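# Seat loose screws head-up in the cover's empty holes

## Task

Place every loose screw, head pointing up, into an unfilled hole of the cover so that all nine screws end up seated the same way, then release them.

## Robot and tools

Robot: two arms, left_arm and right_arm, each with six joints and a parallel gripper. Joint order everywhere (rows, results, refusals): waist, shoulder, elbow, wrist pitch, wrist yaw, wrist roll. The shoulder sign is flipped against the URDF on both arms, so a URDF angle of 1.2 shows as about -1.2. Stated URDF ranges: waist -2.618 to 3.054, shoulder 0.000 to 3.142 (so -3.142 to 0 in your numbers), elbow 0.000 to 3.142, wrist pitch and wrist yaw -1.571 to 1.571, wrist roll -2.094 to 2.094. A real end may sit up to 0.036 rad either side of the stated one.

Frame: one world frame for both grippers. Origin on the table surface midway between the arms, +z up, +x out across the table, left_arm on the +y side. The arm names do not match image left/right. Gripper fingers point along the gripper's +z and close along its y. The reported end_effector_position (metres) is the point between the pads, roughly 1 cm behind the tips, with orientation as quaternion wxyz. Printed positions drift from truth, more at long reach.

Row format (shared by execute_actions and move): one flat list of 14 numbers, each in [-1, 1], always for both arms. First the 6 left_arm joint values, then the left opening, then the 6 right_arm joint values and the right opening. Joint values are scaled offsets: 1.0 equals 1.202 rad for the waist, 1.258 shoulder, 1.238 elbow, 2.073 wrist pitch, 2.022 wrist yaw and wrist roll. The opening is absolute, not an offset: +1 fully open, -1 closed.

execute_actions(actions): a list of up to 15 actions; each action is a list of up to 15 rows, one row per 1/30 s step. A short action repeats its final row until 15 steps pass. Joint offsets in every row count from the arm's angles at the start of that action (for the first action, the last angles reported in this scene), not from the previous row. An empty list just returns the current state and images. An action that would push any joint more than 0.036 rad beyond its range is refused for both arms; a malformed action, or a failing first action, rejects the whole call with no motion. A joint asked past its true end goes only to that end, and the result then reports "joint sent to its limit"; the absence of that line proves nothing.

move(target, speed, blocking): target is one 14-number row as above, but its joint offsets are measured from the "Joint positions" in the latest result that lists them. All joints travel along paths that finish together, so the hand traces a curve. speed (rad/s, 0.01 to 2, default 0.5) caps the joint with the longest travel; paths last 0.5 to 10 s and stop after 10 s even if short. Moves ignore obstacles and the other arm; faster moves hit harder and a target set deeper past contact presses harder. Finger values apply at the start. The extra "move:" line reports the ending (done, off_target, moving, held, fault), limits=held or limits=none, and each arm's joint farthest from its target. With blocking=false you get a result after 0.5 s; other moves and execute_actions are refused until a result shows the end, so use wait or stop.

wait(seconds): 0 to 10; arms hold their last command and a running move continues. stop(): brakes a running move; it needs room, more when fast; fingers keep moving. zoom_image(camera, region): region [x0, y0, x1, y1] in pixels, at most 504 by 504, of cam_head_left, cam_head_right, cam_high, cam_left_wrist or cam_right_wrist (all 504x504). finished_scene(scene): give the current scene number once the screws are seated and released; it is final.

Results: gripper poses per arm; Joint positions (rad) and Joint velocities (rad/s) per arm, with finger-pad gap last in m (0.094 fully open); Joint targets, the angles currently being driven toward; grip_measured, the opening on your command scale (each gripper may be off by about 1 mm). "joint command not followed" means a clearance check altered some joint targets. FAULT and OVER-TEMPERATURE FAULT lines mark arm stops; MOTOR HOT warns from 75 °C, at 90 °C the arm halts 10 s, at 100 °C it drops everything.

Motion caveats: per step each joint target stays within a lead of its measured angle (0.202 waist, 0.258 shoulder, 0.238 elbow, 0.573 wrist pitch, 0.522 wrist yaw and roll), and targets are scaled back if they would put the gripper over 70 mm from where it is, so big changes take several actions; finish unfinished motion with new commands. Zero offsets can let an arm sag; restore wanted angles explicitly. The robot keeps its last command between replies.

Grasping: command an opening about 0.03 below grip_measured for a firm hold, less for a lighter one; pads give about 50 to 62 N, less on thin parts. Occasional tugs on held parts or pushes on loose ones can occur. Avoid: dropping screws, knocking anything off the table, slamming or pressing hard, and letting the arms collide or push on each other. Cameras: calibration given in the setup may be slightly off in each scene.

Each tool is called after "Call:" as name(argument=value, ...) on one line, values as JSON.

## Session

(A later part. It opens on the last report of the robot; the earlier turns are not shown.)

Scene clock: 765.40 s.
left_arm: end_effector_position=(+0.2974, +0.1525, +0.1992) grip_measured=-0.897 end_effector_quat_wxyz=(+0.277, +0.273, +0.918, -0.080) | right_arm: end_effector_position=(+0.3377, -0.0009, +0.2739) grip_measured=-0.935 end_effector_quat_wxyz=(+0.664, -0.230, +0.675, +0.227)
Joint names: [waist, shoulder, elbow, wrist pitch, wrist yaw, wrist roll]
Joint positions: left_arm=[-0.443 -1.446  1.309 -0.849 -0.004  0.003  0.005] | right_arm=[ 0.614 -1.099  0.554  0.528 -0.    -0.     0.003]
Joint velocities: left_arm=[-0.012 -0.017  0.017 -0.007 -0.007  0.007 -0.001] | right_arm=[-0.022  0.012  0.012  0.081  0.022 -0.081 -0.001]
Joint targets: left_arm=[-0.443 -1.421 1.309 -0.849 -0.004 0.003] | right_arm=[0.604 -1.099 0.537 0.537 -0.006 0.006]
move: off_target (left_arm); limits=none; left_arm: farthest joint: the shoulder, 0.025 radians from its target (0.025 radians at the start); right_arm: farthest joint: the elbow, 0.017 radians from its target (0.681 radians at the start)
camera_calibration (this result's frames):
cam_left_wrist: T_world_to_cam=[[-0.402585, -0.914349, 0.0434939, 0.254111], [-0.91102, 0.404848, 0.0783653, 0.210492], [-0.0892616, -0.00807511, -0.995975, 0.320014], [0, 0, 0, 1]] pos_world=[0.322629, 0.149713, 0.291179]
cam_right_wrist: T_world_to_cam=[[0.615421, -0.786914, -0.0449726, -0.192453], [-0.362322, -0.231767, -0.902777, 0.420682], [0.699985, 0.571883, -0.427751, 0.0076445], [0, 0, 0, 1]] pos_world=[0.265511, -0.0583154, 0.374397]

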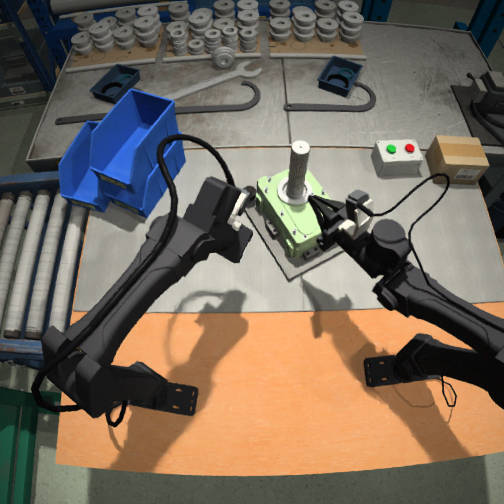

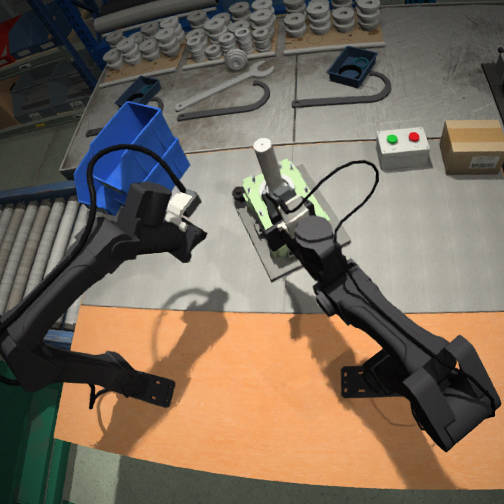

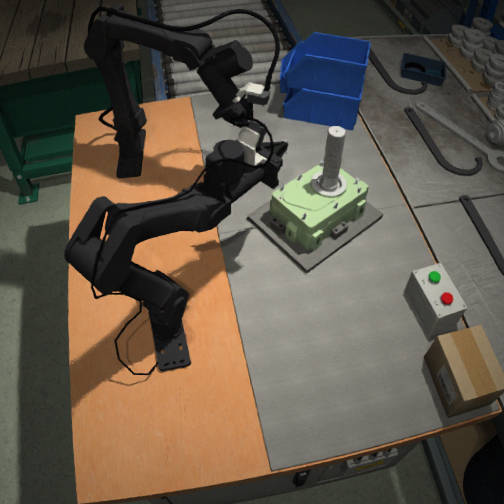

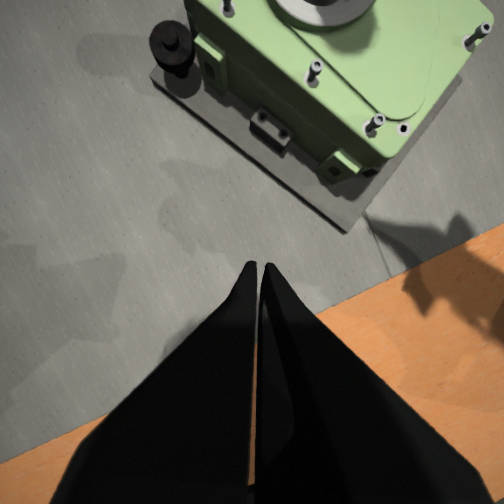

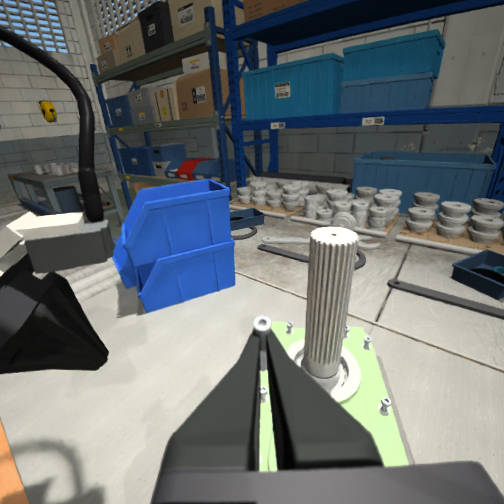

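Call:
move(target=[0,0.02,0,0,0,0,-0.9,-0.012,-0.098,-0.112,0,0,0,-0.97], speed=0.15)

Call:
zoom_image(camera="cam_left_wrist", region=[360,60,480,180])

Call:
zoom_image(camera="cam_head_left", region=[265,205,335,275])

Scene clock: 773.23 s.
left_arm: end_effector_position=(+0.2974, +0.1525, +0.1992) grip_measured=-0.897 end_effector_quat_wxyz=(+0.277, +0.273, +0.918, -0.080) | right_arm: end_effector_position=(+0.3339, -0.0038, +0.1745) grip_measured=-0.935 end_effector_quat_wxyz=(+0.581, -0.255, +0.747, +0.198)
Joint names: [waist, shoulder, elbow, wrist pitch, wrist yaw, wrist roll]
Joint positions: left_arm=[-0.443 -1.446  1.309 -0.849 -0.004  0.003  0.005] | right_arm=[ 0.614 -1.212  0.431  0.532 -0.     0.001  0.003]
Joint velocities: left_arm=[-0.002  0.002 -0.012  0.022  0.007  0.022  0.001] | right_arm=[-0.017  0.022 -0.012  0.007 -0.007  0.051  0.   ]
Joint targets: left_arm=[-0.443 -1.421 1.309 -0.849 -0.004 0.003] | right_arm=[0.600 -1.223 0.415 0.529 0.000 0.000]
move: off_target (left_arm); limits=none; left_arm: farthest joint: the shoulder, 0.025 radians from its target (0.025 radians at the start); right_arm: farthest joint: the elbow, 0.015 radians from its target (0.139 radians at the start)
camera_calibration (this result's frames):
cam_left_wrist: T_world_to_cam=[[-0.402585, -0.914349, 0.0434939, 0.254111], [-0.91102, 0.404848, 0.0783653, 0.210492], [-0.0892616, -0.00807511, -0.995975, 0.320014], [0, 0, 0, 1]] pos_world=[0.322629, 0.149713, 0.291179]
cam_right_wrist: T_world_to_cam=[[0.606924, -0.793438, -0.0458095, -0.193936], [-0.518322, -0.351468, -0.779623, 0.359035], [0.602482, 0.496916, -0.624572, 0.0361245], [0, 0, 0, 1]] pos_world=[0.282036, -0.0456376, 0.29359]

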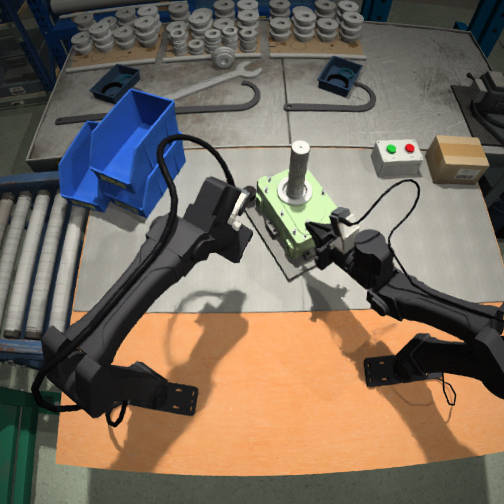

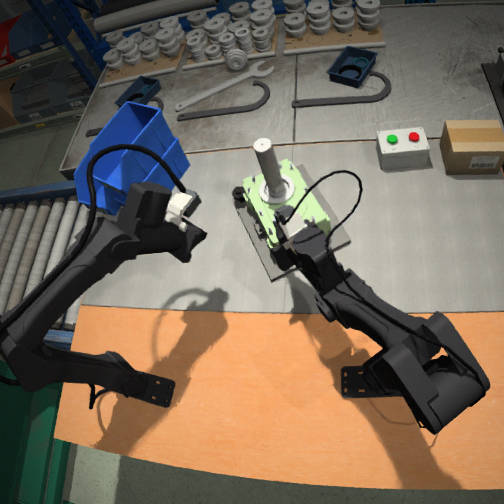

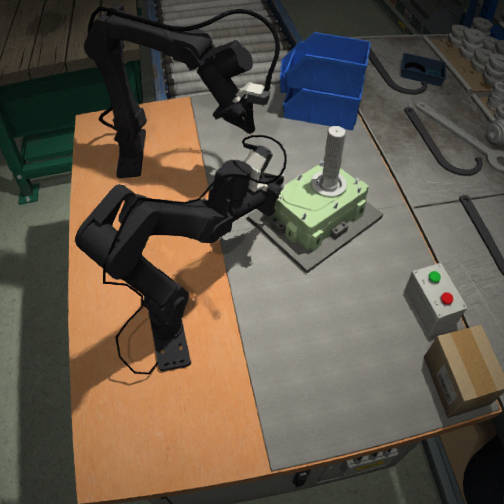

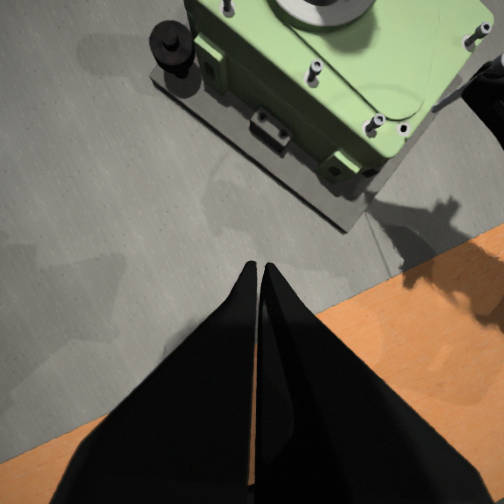

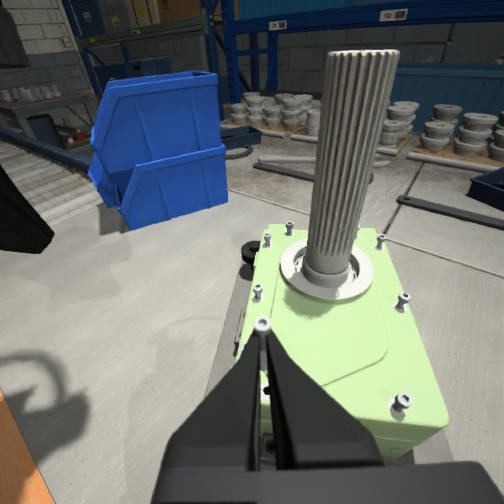

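Region (360, 60, 480, 180) of cam_left_wrist's 504x504 image, scaled by 4.200, with more detail than that image has.

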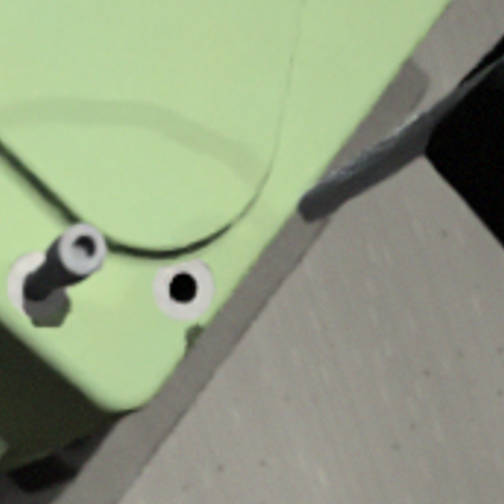

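Region (265, 205, 335, 275) of cam_head_left's 504x504 image, scaled by 7.200, with more detail than that image has.

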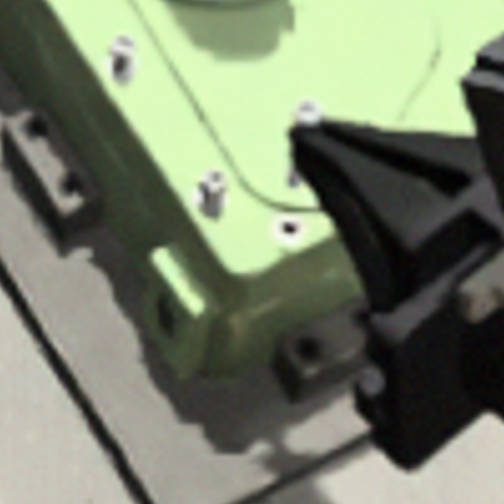

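Call:
move(target=[0,0.02,0,0,0,0,-0.9,0,-0.051,-0.051,0.053,0,0,-0.97], speed=0.06)

Call:
zoom_image(camera="cam_left_wrist", region=[360,60,480,180])

Call:
zoom_image(camera="cam_head_left", region=[280,210,330,260])

Call:
zoom_image(camera="cam_right_wrist", region=[220,310,310,400])

Scene clock: 786.07 s.
left_arm: end_effector_position=(+0.2974, +0.1525, +0.1992) grip_measured=-0.897 end_effector_quat_wxyz=(+0.277, +0.273, +0.918, -0.080) | right_arm: end_effector_position=(+0.3338, -0.0040, +0.1607) grip_measured=-0.935 end_effector_quat_wxyz=(+0.583, -0.254, +0.745, +0.199)
Joint names: [waist, shoulder, elbow, wrist pitch, wrist yaw, wrist roll]
Joint positions: left_arm=[-0.443 -1.446  1.309 -0.849 -0.004  0.003  0.005] | right_arm=[ 0.614 -1.262  0.387  0.632 -0.     0.001  0.003]
Joint velocities: left_arm=[-0.007 -0.007 -0.017 -0.007  0.037 -0.081 -0.001] | right_arm=[-0.027 -0.002  0.012  0.022  0.022 -0.051  0.001]
Joint targets: left_arm=[-0.443 -1.421 1.309 -0.849 -0.004 0.003] | right_arm=[0.614 -1.276 0.368 0.642 -0.000 0.001]
move: off_target (left_arm); limits=none; left_arm: farthest joint: the shoulder, 0.025 radians from its target (0.025 radians at the start); right_arm: farthest joint: the elbow, 0.019 radians from its target (0.063 radians at the start)
camera_calibration (this result's frames):
cam_left_wrist: T_world_to_cam=[[-0.402585, -0.914349, 0.0434939, 0.254111], [-0.91102, 0.404848, 0.0783653, 0.210492], [-0.0892616, -0.00807511, -0.995975, 0.320014], [0, 0, 0, 1]] pos_world=[0.322629, 0.149713, 0.291179]
cam_right_wrist: T_world_to_cam=[[0.607159, -0.793257, -0.0458412, -0.19464], [-0.514312, -0.348368, -0.78366, 0.347512], [0.605674, 0.499383, -0.619496, 0.0257854], [0, 0, 0, 1]] pos_world=[0.28129, -0.0462144, 0.279383]

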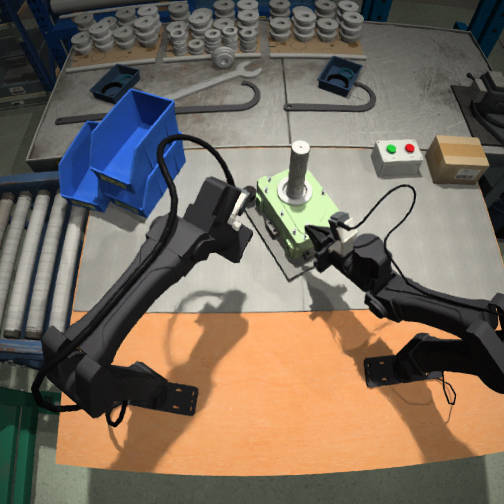

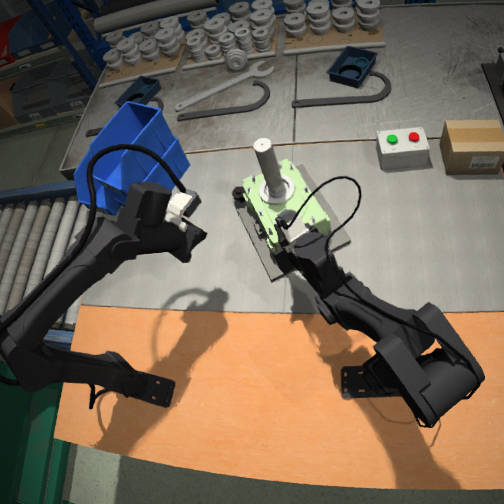

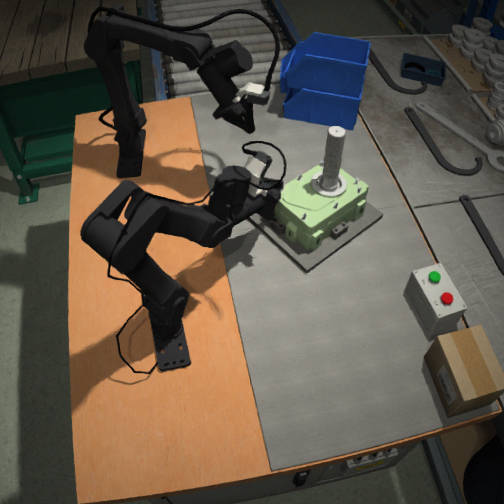

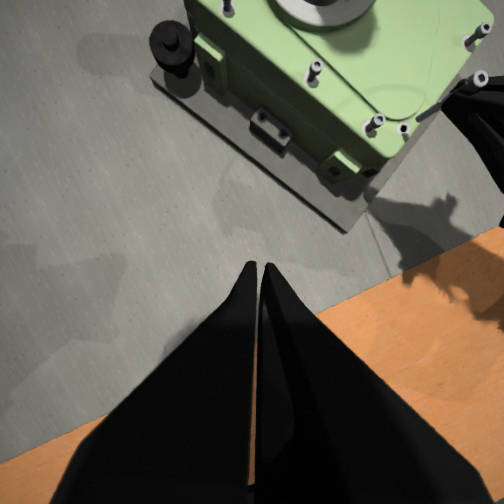

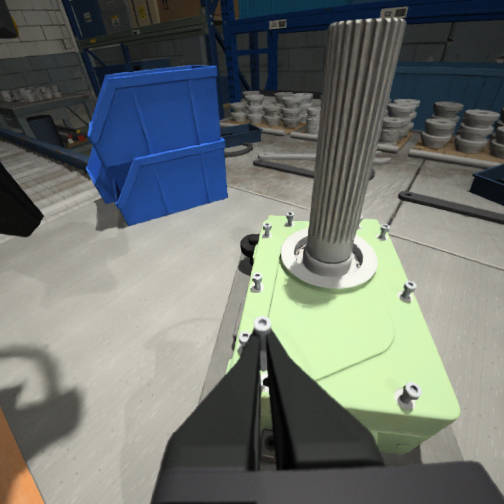

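Region (360, 60, 480, 180) of cam_left_wrist's 504x504 image, scaled by 4.200, with more detail than that image has.

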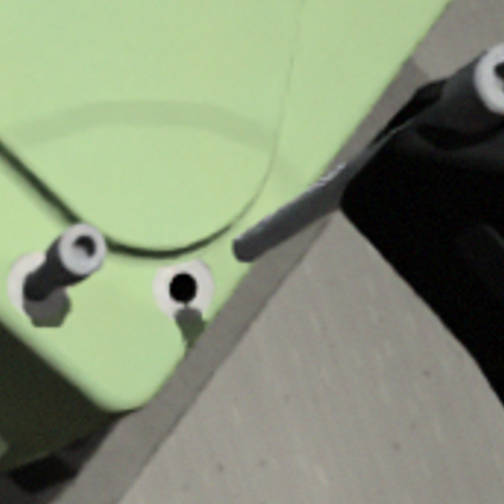

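Region (280, 210, 330, 260) of cam_head_left's 504x504 image, scaled by 10.080, with more detail than that image has.

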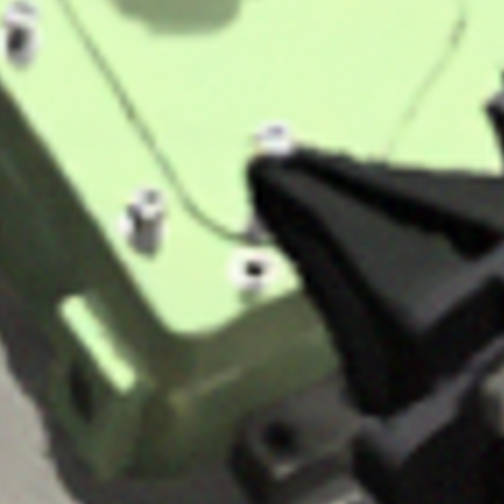

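Region (220, 310, 310, 400) of cam_right_wrist's 504x504 image, scaled by 5.600, with more detail than that image has.

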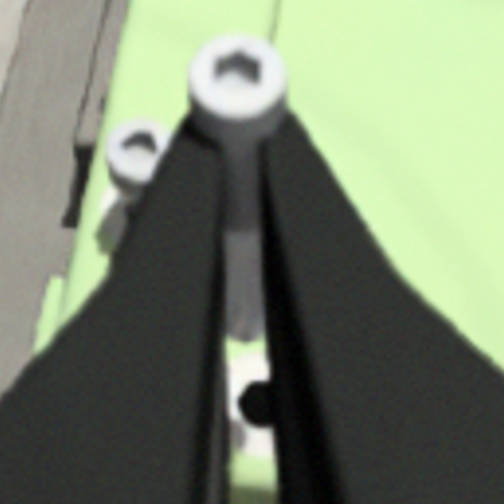

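Call:
move(target=[0,0.02,0,0,0,0,-0.9,0,-0.037,-0.038,0.036,0.006,0,-0.97], speed=0.04)

Call:
zoom_image(camera="cam_left_wrist", region=[360,60,480,180])

Call:
zoom_image(camera="cam_right_wrist", region=[220,310,310,400])

Scene clock: 796.13 s.
left_arm: end_effector_position=(+0.2974, +0.1525, +0.1992) grip_measured=-0.897 end_effector_quat_wxyz=(+0.277, +0.273, +0.918, -0.080) | right_arm: end_effector_position=(+0.3350, -0.0044, +0.1554) grip_measured=-0.935 end_effector_quat_wxyz=(+0.588, -0.251, +0.743, +0.198)
Joint names: [waist, shoulder, elbow, wrist pitch, wrist yaw, wrist roll]
Joint positions: left_arm=[-0.443 -1.446  1.309 -0.849 -0.004  0.003  0.005] | right_arm=[ 0.614 -1.295  0.367  0.697  0.006  0.001  0.003]
Joint velocities: left_arm=[ 0.007 -0.012  0.012  0.007 -0.037 -0.022 -0.001] | right_arm=[-0.027  0.002  0.002 -0.007 -0.007 -0.051 -0.001]
Joint targets: left_arm=[-0.443 -1.421 1.309 -0.849 -0.004 0.003] | right_arm=[0.614 -1.309 0.341 0.707 0.012 0.001]
move: off_target (left_arm, right_arm); limits=none; left_arm: farthest joint: the shoulder, 0.025 radians from its target (0.025 radians at the start); right_arm: farthest joint: the elbow, 0.027 radians from its target (0.047 radians at the start)
camera_calibration (this result's frames):
cam_left_wrist: T_world_to_cam=[[-0.402585, -0.914349, 0.0434939, 0.254111], [-0.91102, 0.404848, 0.0783653, 0.210492], [-0.0892616, -0.00807511, -0.995975, 0.320014], [0, 0, 0, 1]] pos_world=[0.322629, 0.149713, 0.291179]
cam_right_wrist: T_world_to_cam=[[0.602612, -0.796798, -0.0444093, -0.194748], [-0.508382, -0.3404, -0.790996, 0.34305], [0.615147, 0.499241, -0.610207, 0.0173717], [0, 0, 0, 1]] pos_world=[0.281072, -0.0470736, 0.273303]

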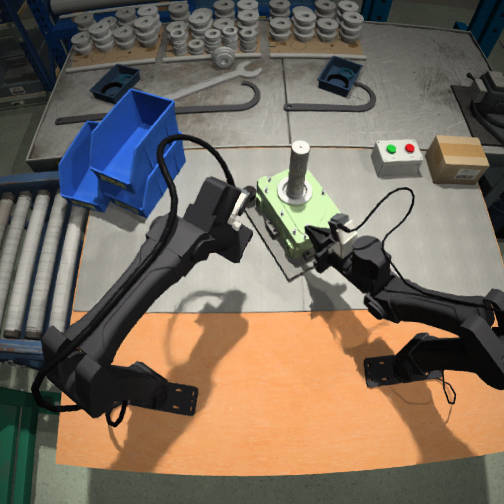

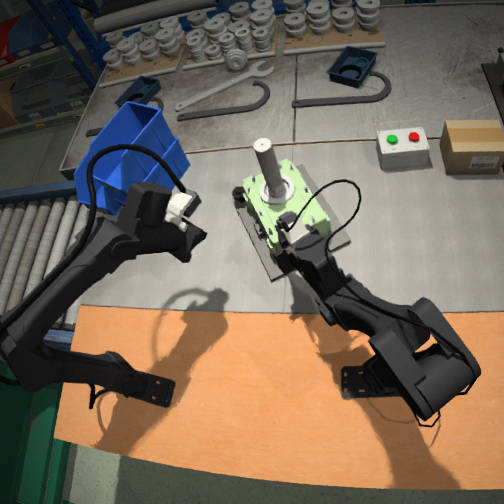

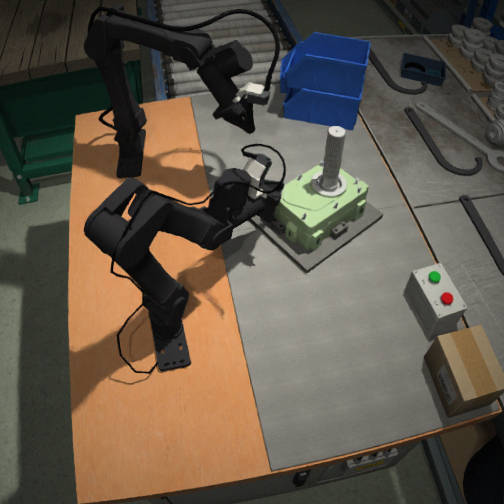

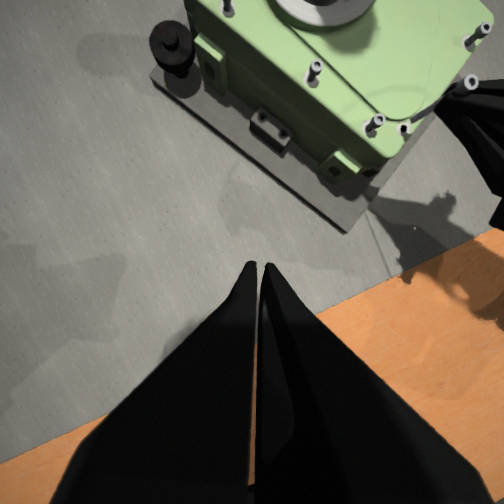

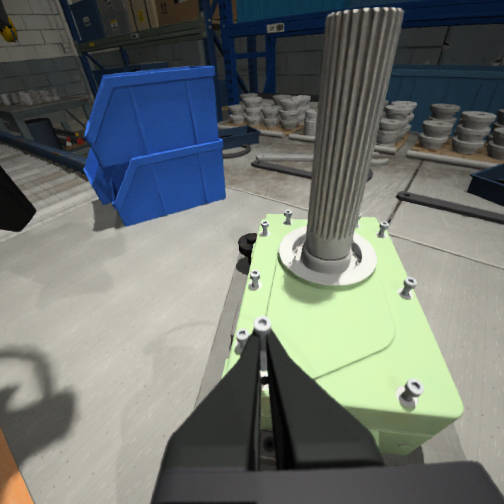

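Region (360, 60, 480, 180) of cam_left_wrist's 504x504 image, scaled by 4.200, with more detail than that image has.

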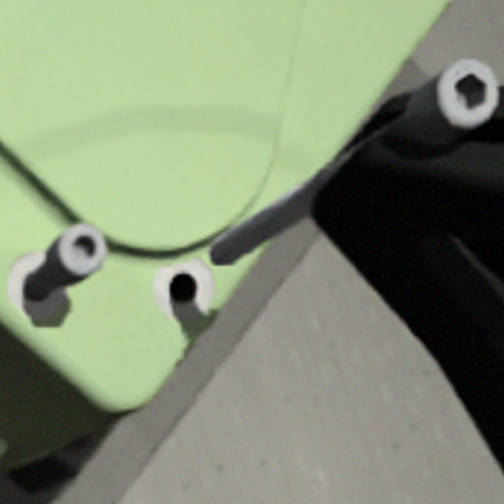

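Region (220, 310, 310, 400) of cam_right_wrist's 504x504 image, scaled by 5.600, with more detail than that image has.

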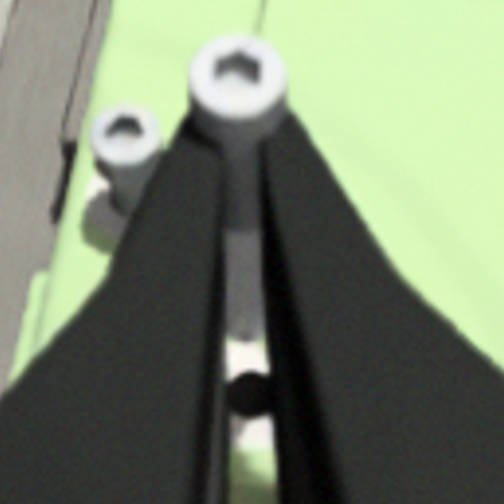

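Call:
move(target=[0,0.02,0,0,0,0,-0.9,0,0,0,-0.016,0,0,-0.97], speed=0.02)

Call:
zoom_image(camera="cam_left_wrist", region=[360,60,480,180])

Call:
zoom_image(camera="cam_right_wrist", region=[220,310,310,400])

Scene clock: 805.93 s.
left_arm: end_effector_position=(+0.2974, +0.1525, +0.1992) grip_measured=-0.897 end_effector_quat_wxyz=(+0.277, +0.273, +0.918, -0.080) | right_arm: end_effector_position=(+0.3342, -0.0051, +0.1511) grip_measured=-0.935 end_effector_quat_wxyz=(+0.582, -0.253, +0.748, +0.196)
Joint names: [waist, shoulder, elbow, wrist pitch, wrist yaw, wrist roll]
Joint positions: left_arm=[-0.443 -1.446  1.309 -0.849 -0.004  0.003  0.005] | right_arm=[ 0.614 -1.295  0.367  0.679  0.006  0.001  0.003]
Joint velocities: left_arm=[ 0.002 -0.007  0.012  0.007 -0.022 -0.037 -0.001] | right_arm=[ 0.012 -0.007 -0.007 -0.051  0.051 -0.007 -0.   ]
Joint targets: left_arm=[-0.443 -1.421 1.309 -0.849 -0.004 0.003] | right_arm=[0.614 -1.295 0.367 0.664 0.006 0.001]
move: off_target (left_arm); limits=none; left_arm: farthest joint: the shoulder, 0.025 radians from its target (0.025 radians at the start); right_arm: farthest joint: the wrist pitch, 0.016 radians from its target (0.034 radians at the start)
camera_calibration (this result's frames):
cam_left_wrist: T_world_to_cam=[[-0.402585, -0.914349, 0.0434939, 0.254111], [-0.91102, 0.404848, 0.0783653, 0.210492], [-0.0892616, -0.00807511, -0.995975, 0.320014], [0, 0, 0, 1]] pos_world=[0.322629, 0.149713, 0.291179]
cam_right_wrist: T_world_to_cam=[[0.601984, -0.797284, -0.044214, -0.194774], [-0.519525, -0.349012, -0.779926, 0.340984], [0.606391, 0.492473, -0.624309, 0.0205957], [0, 0, 0, 1]] pos_world=[0.281911, -0.046425, 0.270188]

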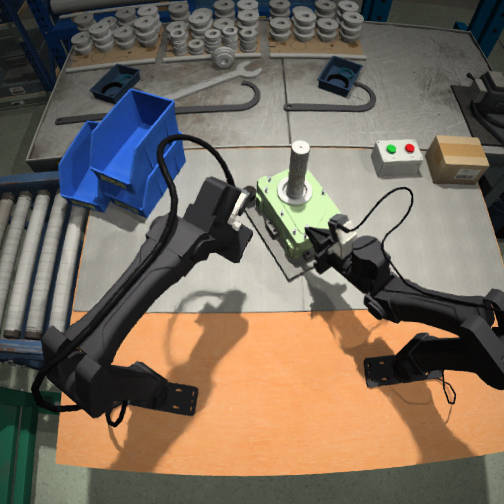

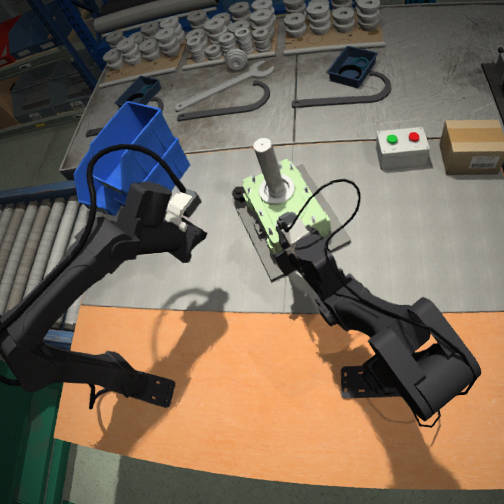

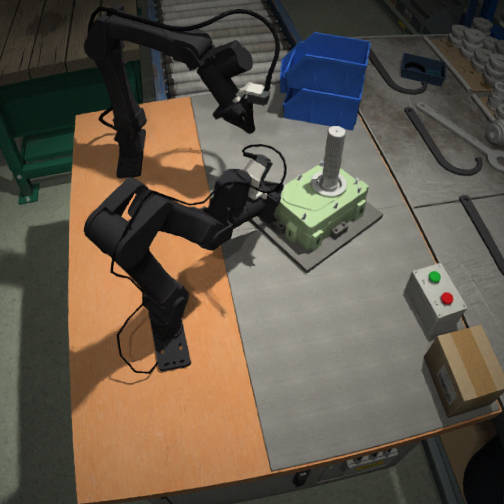

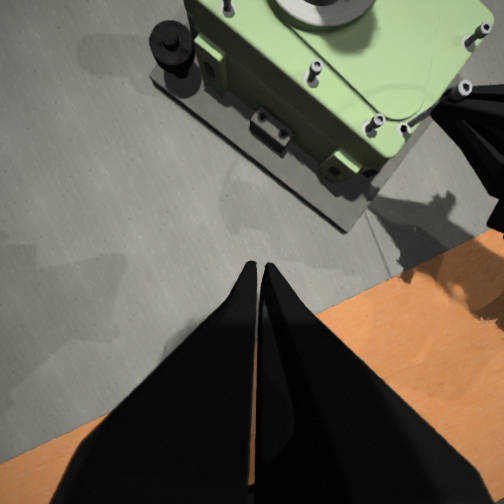

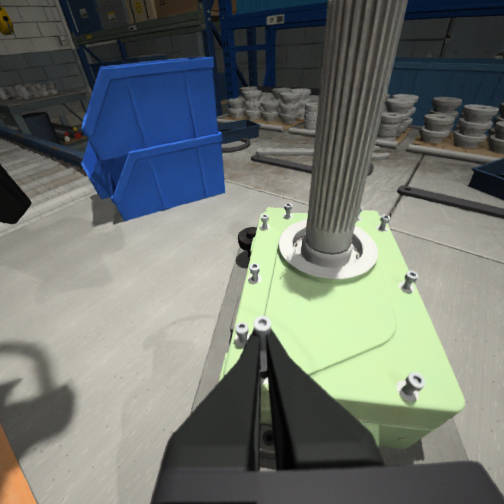

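Region (360, 60, 480, 180) of cam_left_wrist's 504x504 image, scaled by 4.200, with more detail than that image has.

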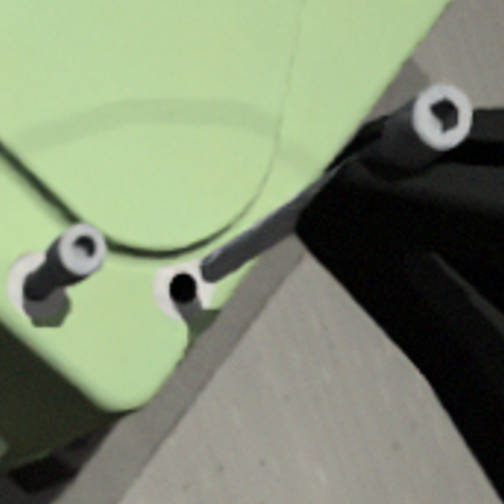

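Region (220, 310, 310, 400) of cam_right_wrist's 504x504 image, scaled by 5.600, with more detail than that image has.

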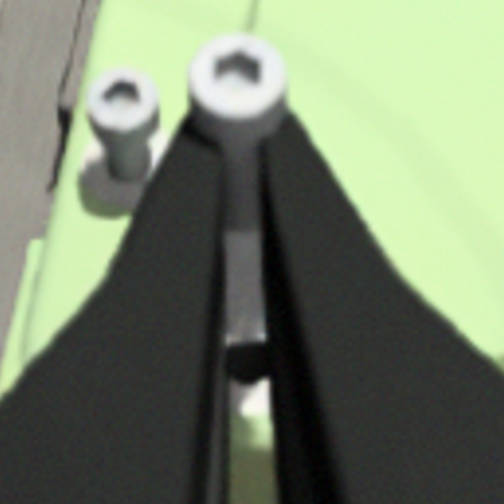

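Call:
move(target=[0,0.02,0,0,0,0,-0.9,0,-0.045,0,-0.007,0,0,-0.97], speed=0.02)

Call:
zoom_image(camera="cam_left_wrist", region=[360,60,480,180])

Call:
zoom_image(camera="cam_right_wrist", region=[220,310,310,400])

Scene clock: 815.90 s.
left_arm: end_effector_position=(+0.2974, +0.1525, +0.1992) grip_measured=-0.897 end_effector_quat_wxyz=(+0.277, +0.273, +0.918, -0.080) | right_arm: end_effector_position=(+0.3350, -0.0045, +0.1361) grip_measured=-0.935 end_effector_quat_wxyz=(+0.566, -0.257, +0.760, +0.191)
Joint names: [waist, shoulder, elbow, wrist pitch, wrist yaw, wrist roll]
Joint positions: left_arm=[-0.443 -1.446  1.309 -0.849 -0.004  0.003  0.005] | right_arm=[ 0.614 -1.336  0.367  0.679  0.006  0.001  0.003]
Joint velocities: left_arm=[-0.007 -0.002  0.022  0.007 -0.007  0.037  0.001] | right_arm=[-0.002  0.002  0.007 -0.022  0.007 -0.081  0.001]
Joint targets: left_arm=[-0.443 -1.421 1.309 -0.849 -0.004 0.003] | right_arm=[0.614 -1.352 0.367 0.665 0.006 0.001]
move: off_target (left_arm); limits=none; left_arm: farthest joint: the shoulder, 0.025 radians from its target (0.025 radians at the start); right_arm: farthest joint: the shoulder, 0.015 radians from its target (0.056 radians at the start)
camera_calibration (this result's frames):
cam_left_wrist: T_world_to_cam=[[-0.402585, -0.914349, 0.0434939, 0.254111], [-0.91102, 0.404848, 0.0783653, 0.210492], [-0.0892616, -0.00807511, -0.995975, 0.320014], [0, 0, 0, 1]] pos_world=[0.322629, 0.149713, 0.291179]
cam_right_wrist: T_world_to_cam=[[0.60055, -0.798391, -0.0437114, -0.195017], [-0.544522, -0.368334, -0.753543, 0.334623], [0.585521, 0.476342, -0.655944, 0.0217062], [0, 0, 0, 1]] pos_world=[0.286618, -0.0427867, 0.257867]

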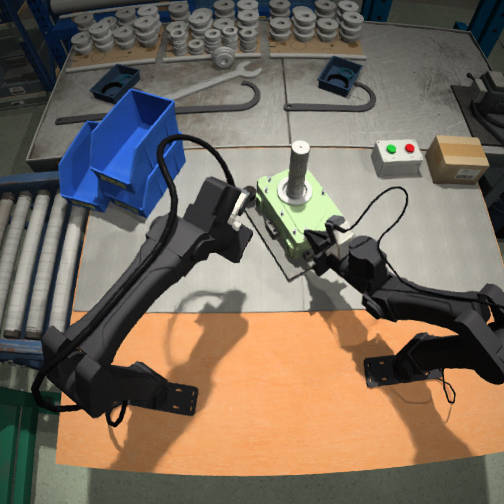

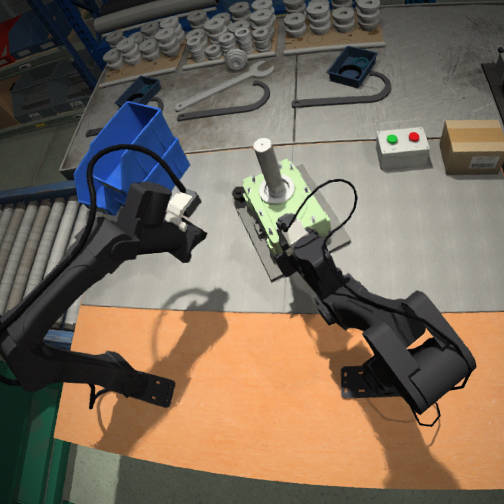

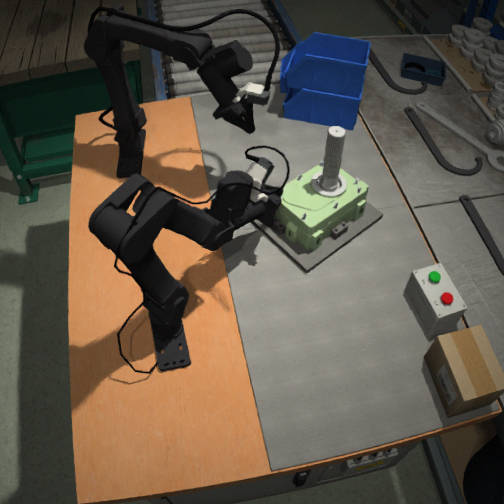

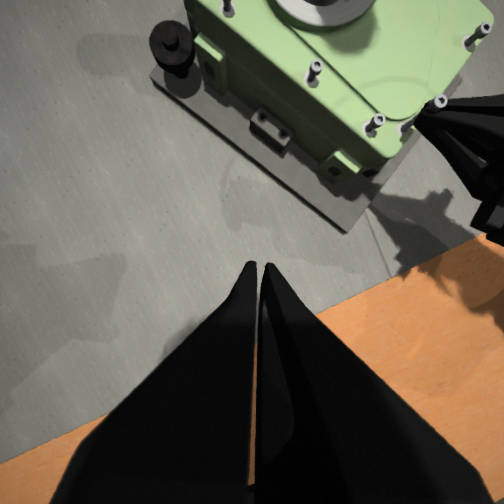

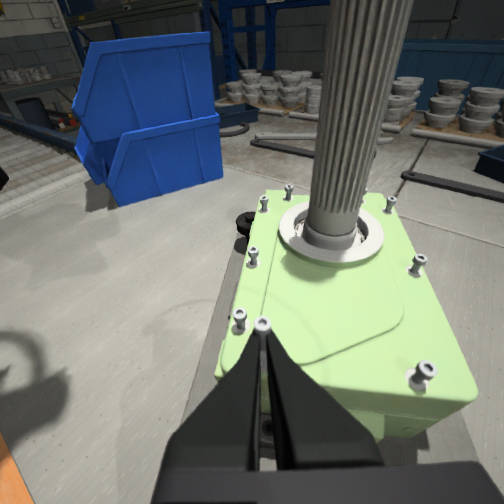

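Region (360, 60, 480, 180) of cam_left_wrist's 504x504 image, scaled by 4.200, with more detail than that image has.

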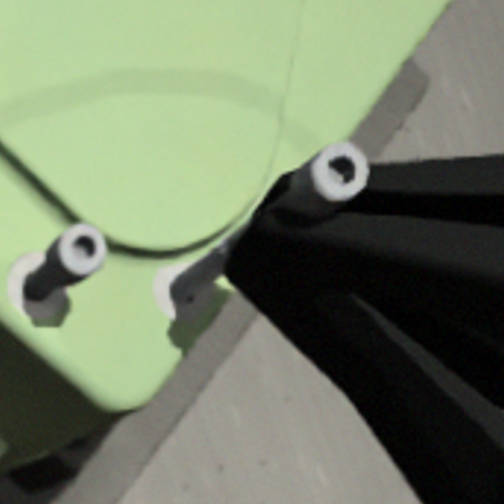

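Region (220, 310, 310, 400) of cam_right_wrist's 504x504 image, scaled by 5.600, with more detail than that image has.

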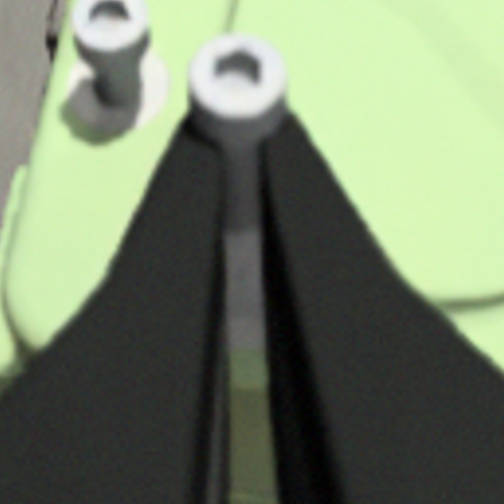

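Clearly in, with no slip.

Call:
execute_actions(actions=[[[0,0.02,0,0,0,0,-0.9,0,0,0,0,0,0,-0.65]],[[0,0.02,0,0,0,0,-0.9,0,0,0,0,0,0,-0.65]]])

Call:
move(target=[0,0.02,0,0,0,0,-0.9,0,0.2,0,0,0,0,-0.65], speed=0.2)

Scene clock: 824.00 s.
left_arm: end_effector_position=(+0.2974, +0.1525, +0.1992) grip_measured=-0.897 end_effector_quat_wxyz=(+0.277, +0.273, +0.918, -0.080) | right_arm: end_effector_position=(+0.3350, -0.0045, +0.1361) grip_measured=-0.652 end_effector_quat_wxyz=(+0.566, -0.257, +0.760, +0.191)
Joint names: [waist, shoulder, elbow, wrist pitch, wrist yaw, wrist roll]
Joint positions: left_arm=[-0.443 -1.446  1.309 -0.849 -0.004  0.003  0.005] | right_arm=[ 0.614 -1.336  0.367  0.679  0.006  0.001  0.016]
Joint velocities: left_arm=[-0.007  0.002  0.002 -0.007  0.022 -0.051 -0.   ] | right_arm=[-0.007 -0.002 -0.007 -0.022 -0.022  0.007 -0.   ]
Joint targets: left_arm=[-0.443 -1.421 1.309 -0.849 -0.004 0.003] | right_arm=[0.614 -1.336 0.367 0.679 0.006 0.001]
camera_calibration (this result's frames):
cam_left_wrist: T_world_to_cam=[[-0.402585, -0.914349, 0.0434939, 0.254111], [-0.91102, 0.404848, 0.0783653, 0.210492], [-0.0892616, -0.00807511, -0.995975, 0.320014], [0, 0, 0, 1]] pos_world=[0.322629, 0.149713, 0.291179]
cam_right_wrist: T_world_to_cam=[[0.60055, -0.798391, -0.0437114, -0.195017], [-0.544522, -0.368334, -0.753543, 0.334623], [0.585521, 0.476342, -0.655944, 0.0217062], [0, 0, 0, 1]] pos_world=[0.286618, -0.0427867, 0.257867]

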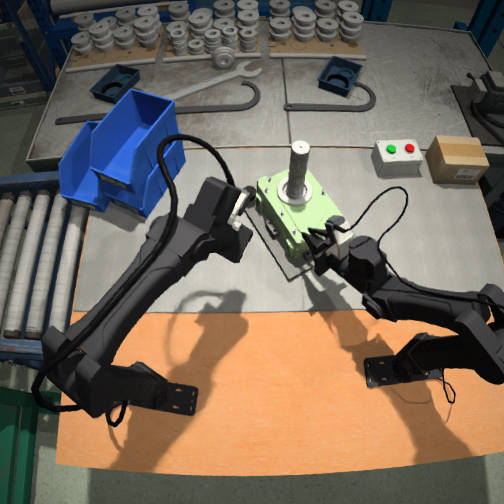

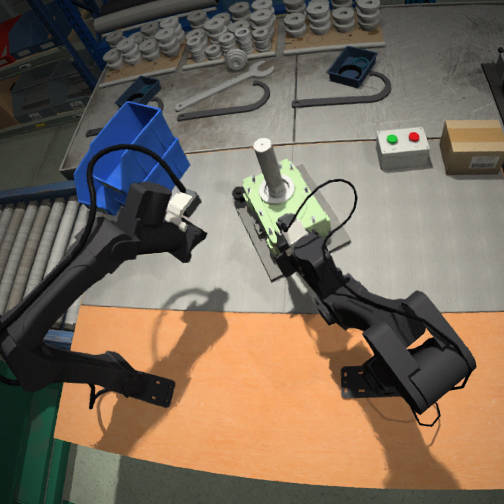

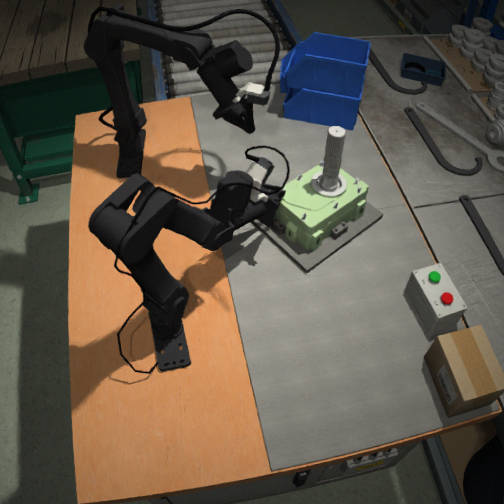

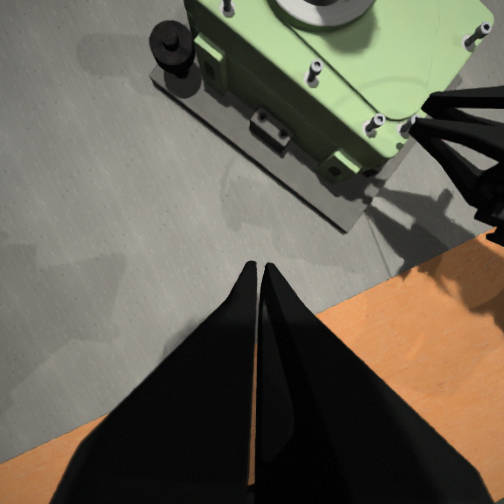

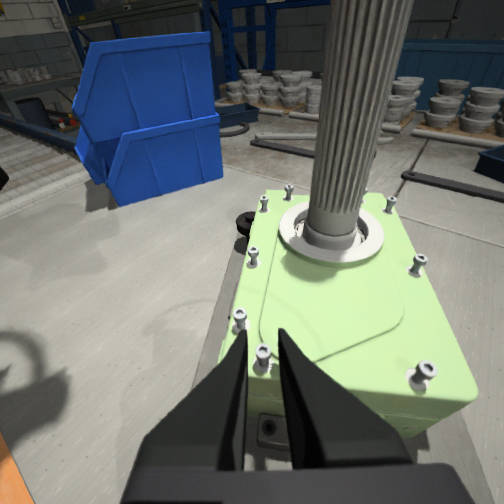

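Scene clock: 825.57 s.
left_arm: end_effector_position=(+0.2974, +0.1525, +0.1992) grip_measured=-0.897 end_effector_quat_wxyz=(+0.277, +0.273, +0.918, -0.080) | right_arm: end_effector_position=(+0.3244, -0.0126, +0.2185) grip_measured=-0.652 end_effector_quat_wxyz=(+0.649, -0.233, +0.690, +0.219)
Joint names: [waist, shoulder, elbow, wrist pitch, wrist yaw, wrist roll]
Joint positions: left_arm=[-0.443 -1.446  1.309 -0.849 -0.004  0.003  0.005] | right_arm=[ 0.614 -1.108  0.367  0.68   0.006  0.001  0.016]
Joint velocities: left_arm=[ 0.002  0.007 -0.002 -0.051 -0.037 -0.022 -0.   ] | right_arm=[-0.012 -0.002  0.007 -0.022 -0.066  0.007  0.002]
Joint targets: left_arm=[-0.443 -1.421 1.309 -0.849 -0.004 0.003] | right_arm=[0.614 -1.085 0.367 0.679 0.006 0.001]
move: off_target (left_arm, right_arm); limits=none; left_arm: farthest joint: the shoulder, 0.025 radians from its target (0.025 radians at the start); right_arm: farthest joint: the shoulder, 0.024 radians from its target (0.252 radians at the start)
camera_calibration (this result's frames):
cam_left_wrist: T_world_to_cam=[[-0.402585, -0.914349, 0.0434939, 0.254111], [-0.91102, 0.404848, 0.0783653, 0.210492], [-0.0892616, -0.00807511, -0.995975, 0.320014], [0, 0, 0, 1]] pos_world=[0.322629, 0.149713, 0.291179]
cam_right_wrist: T_world_to_cam=[[0.608681, -0.792106, -0.0455452, -0.193751], [-0.395443, -0.253104, -0.882929, 0.369276], [0.687846, 0.555433, -0.467293, 0.0123864], [0, 0, 0, 1]] pos_world=[0.25544, -0.0668855, 0.323008]

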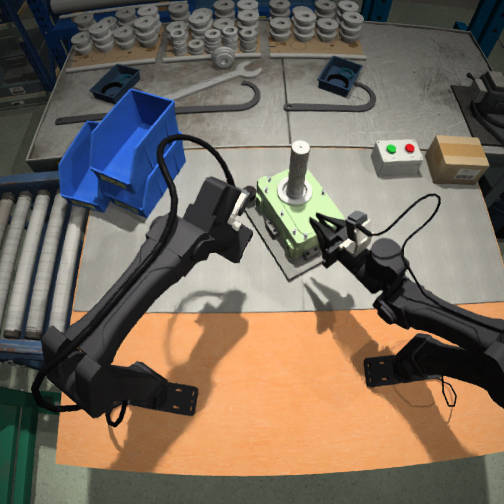

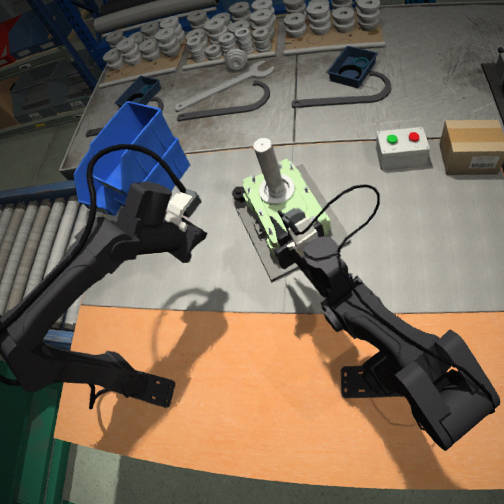

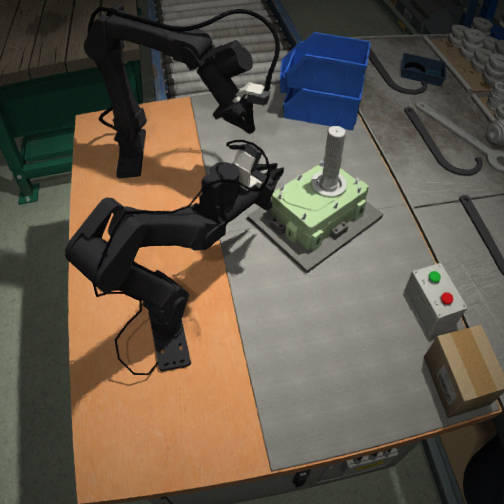

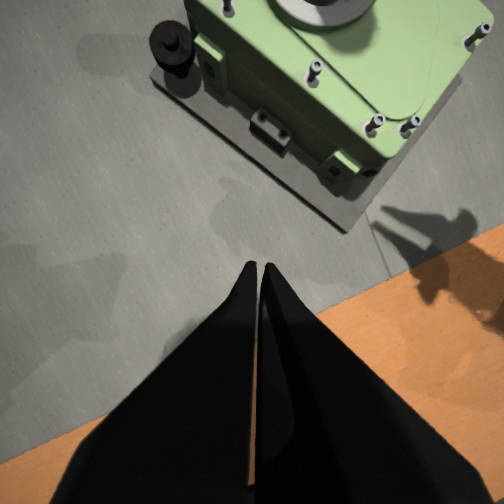

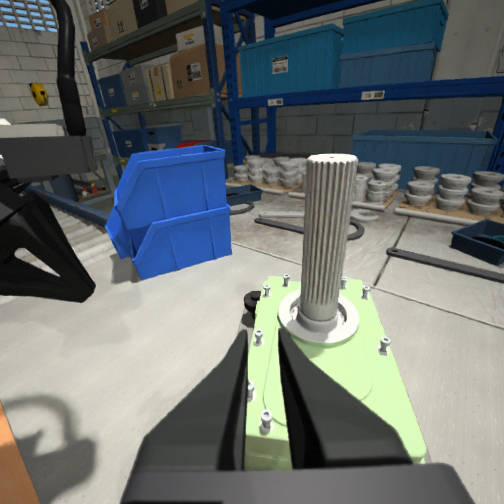

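Call:
finished_scene(scene=2)

The scene is finished: the task was done.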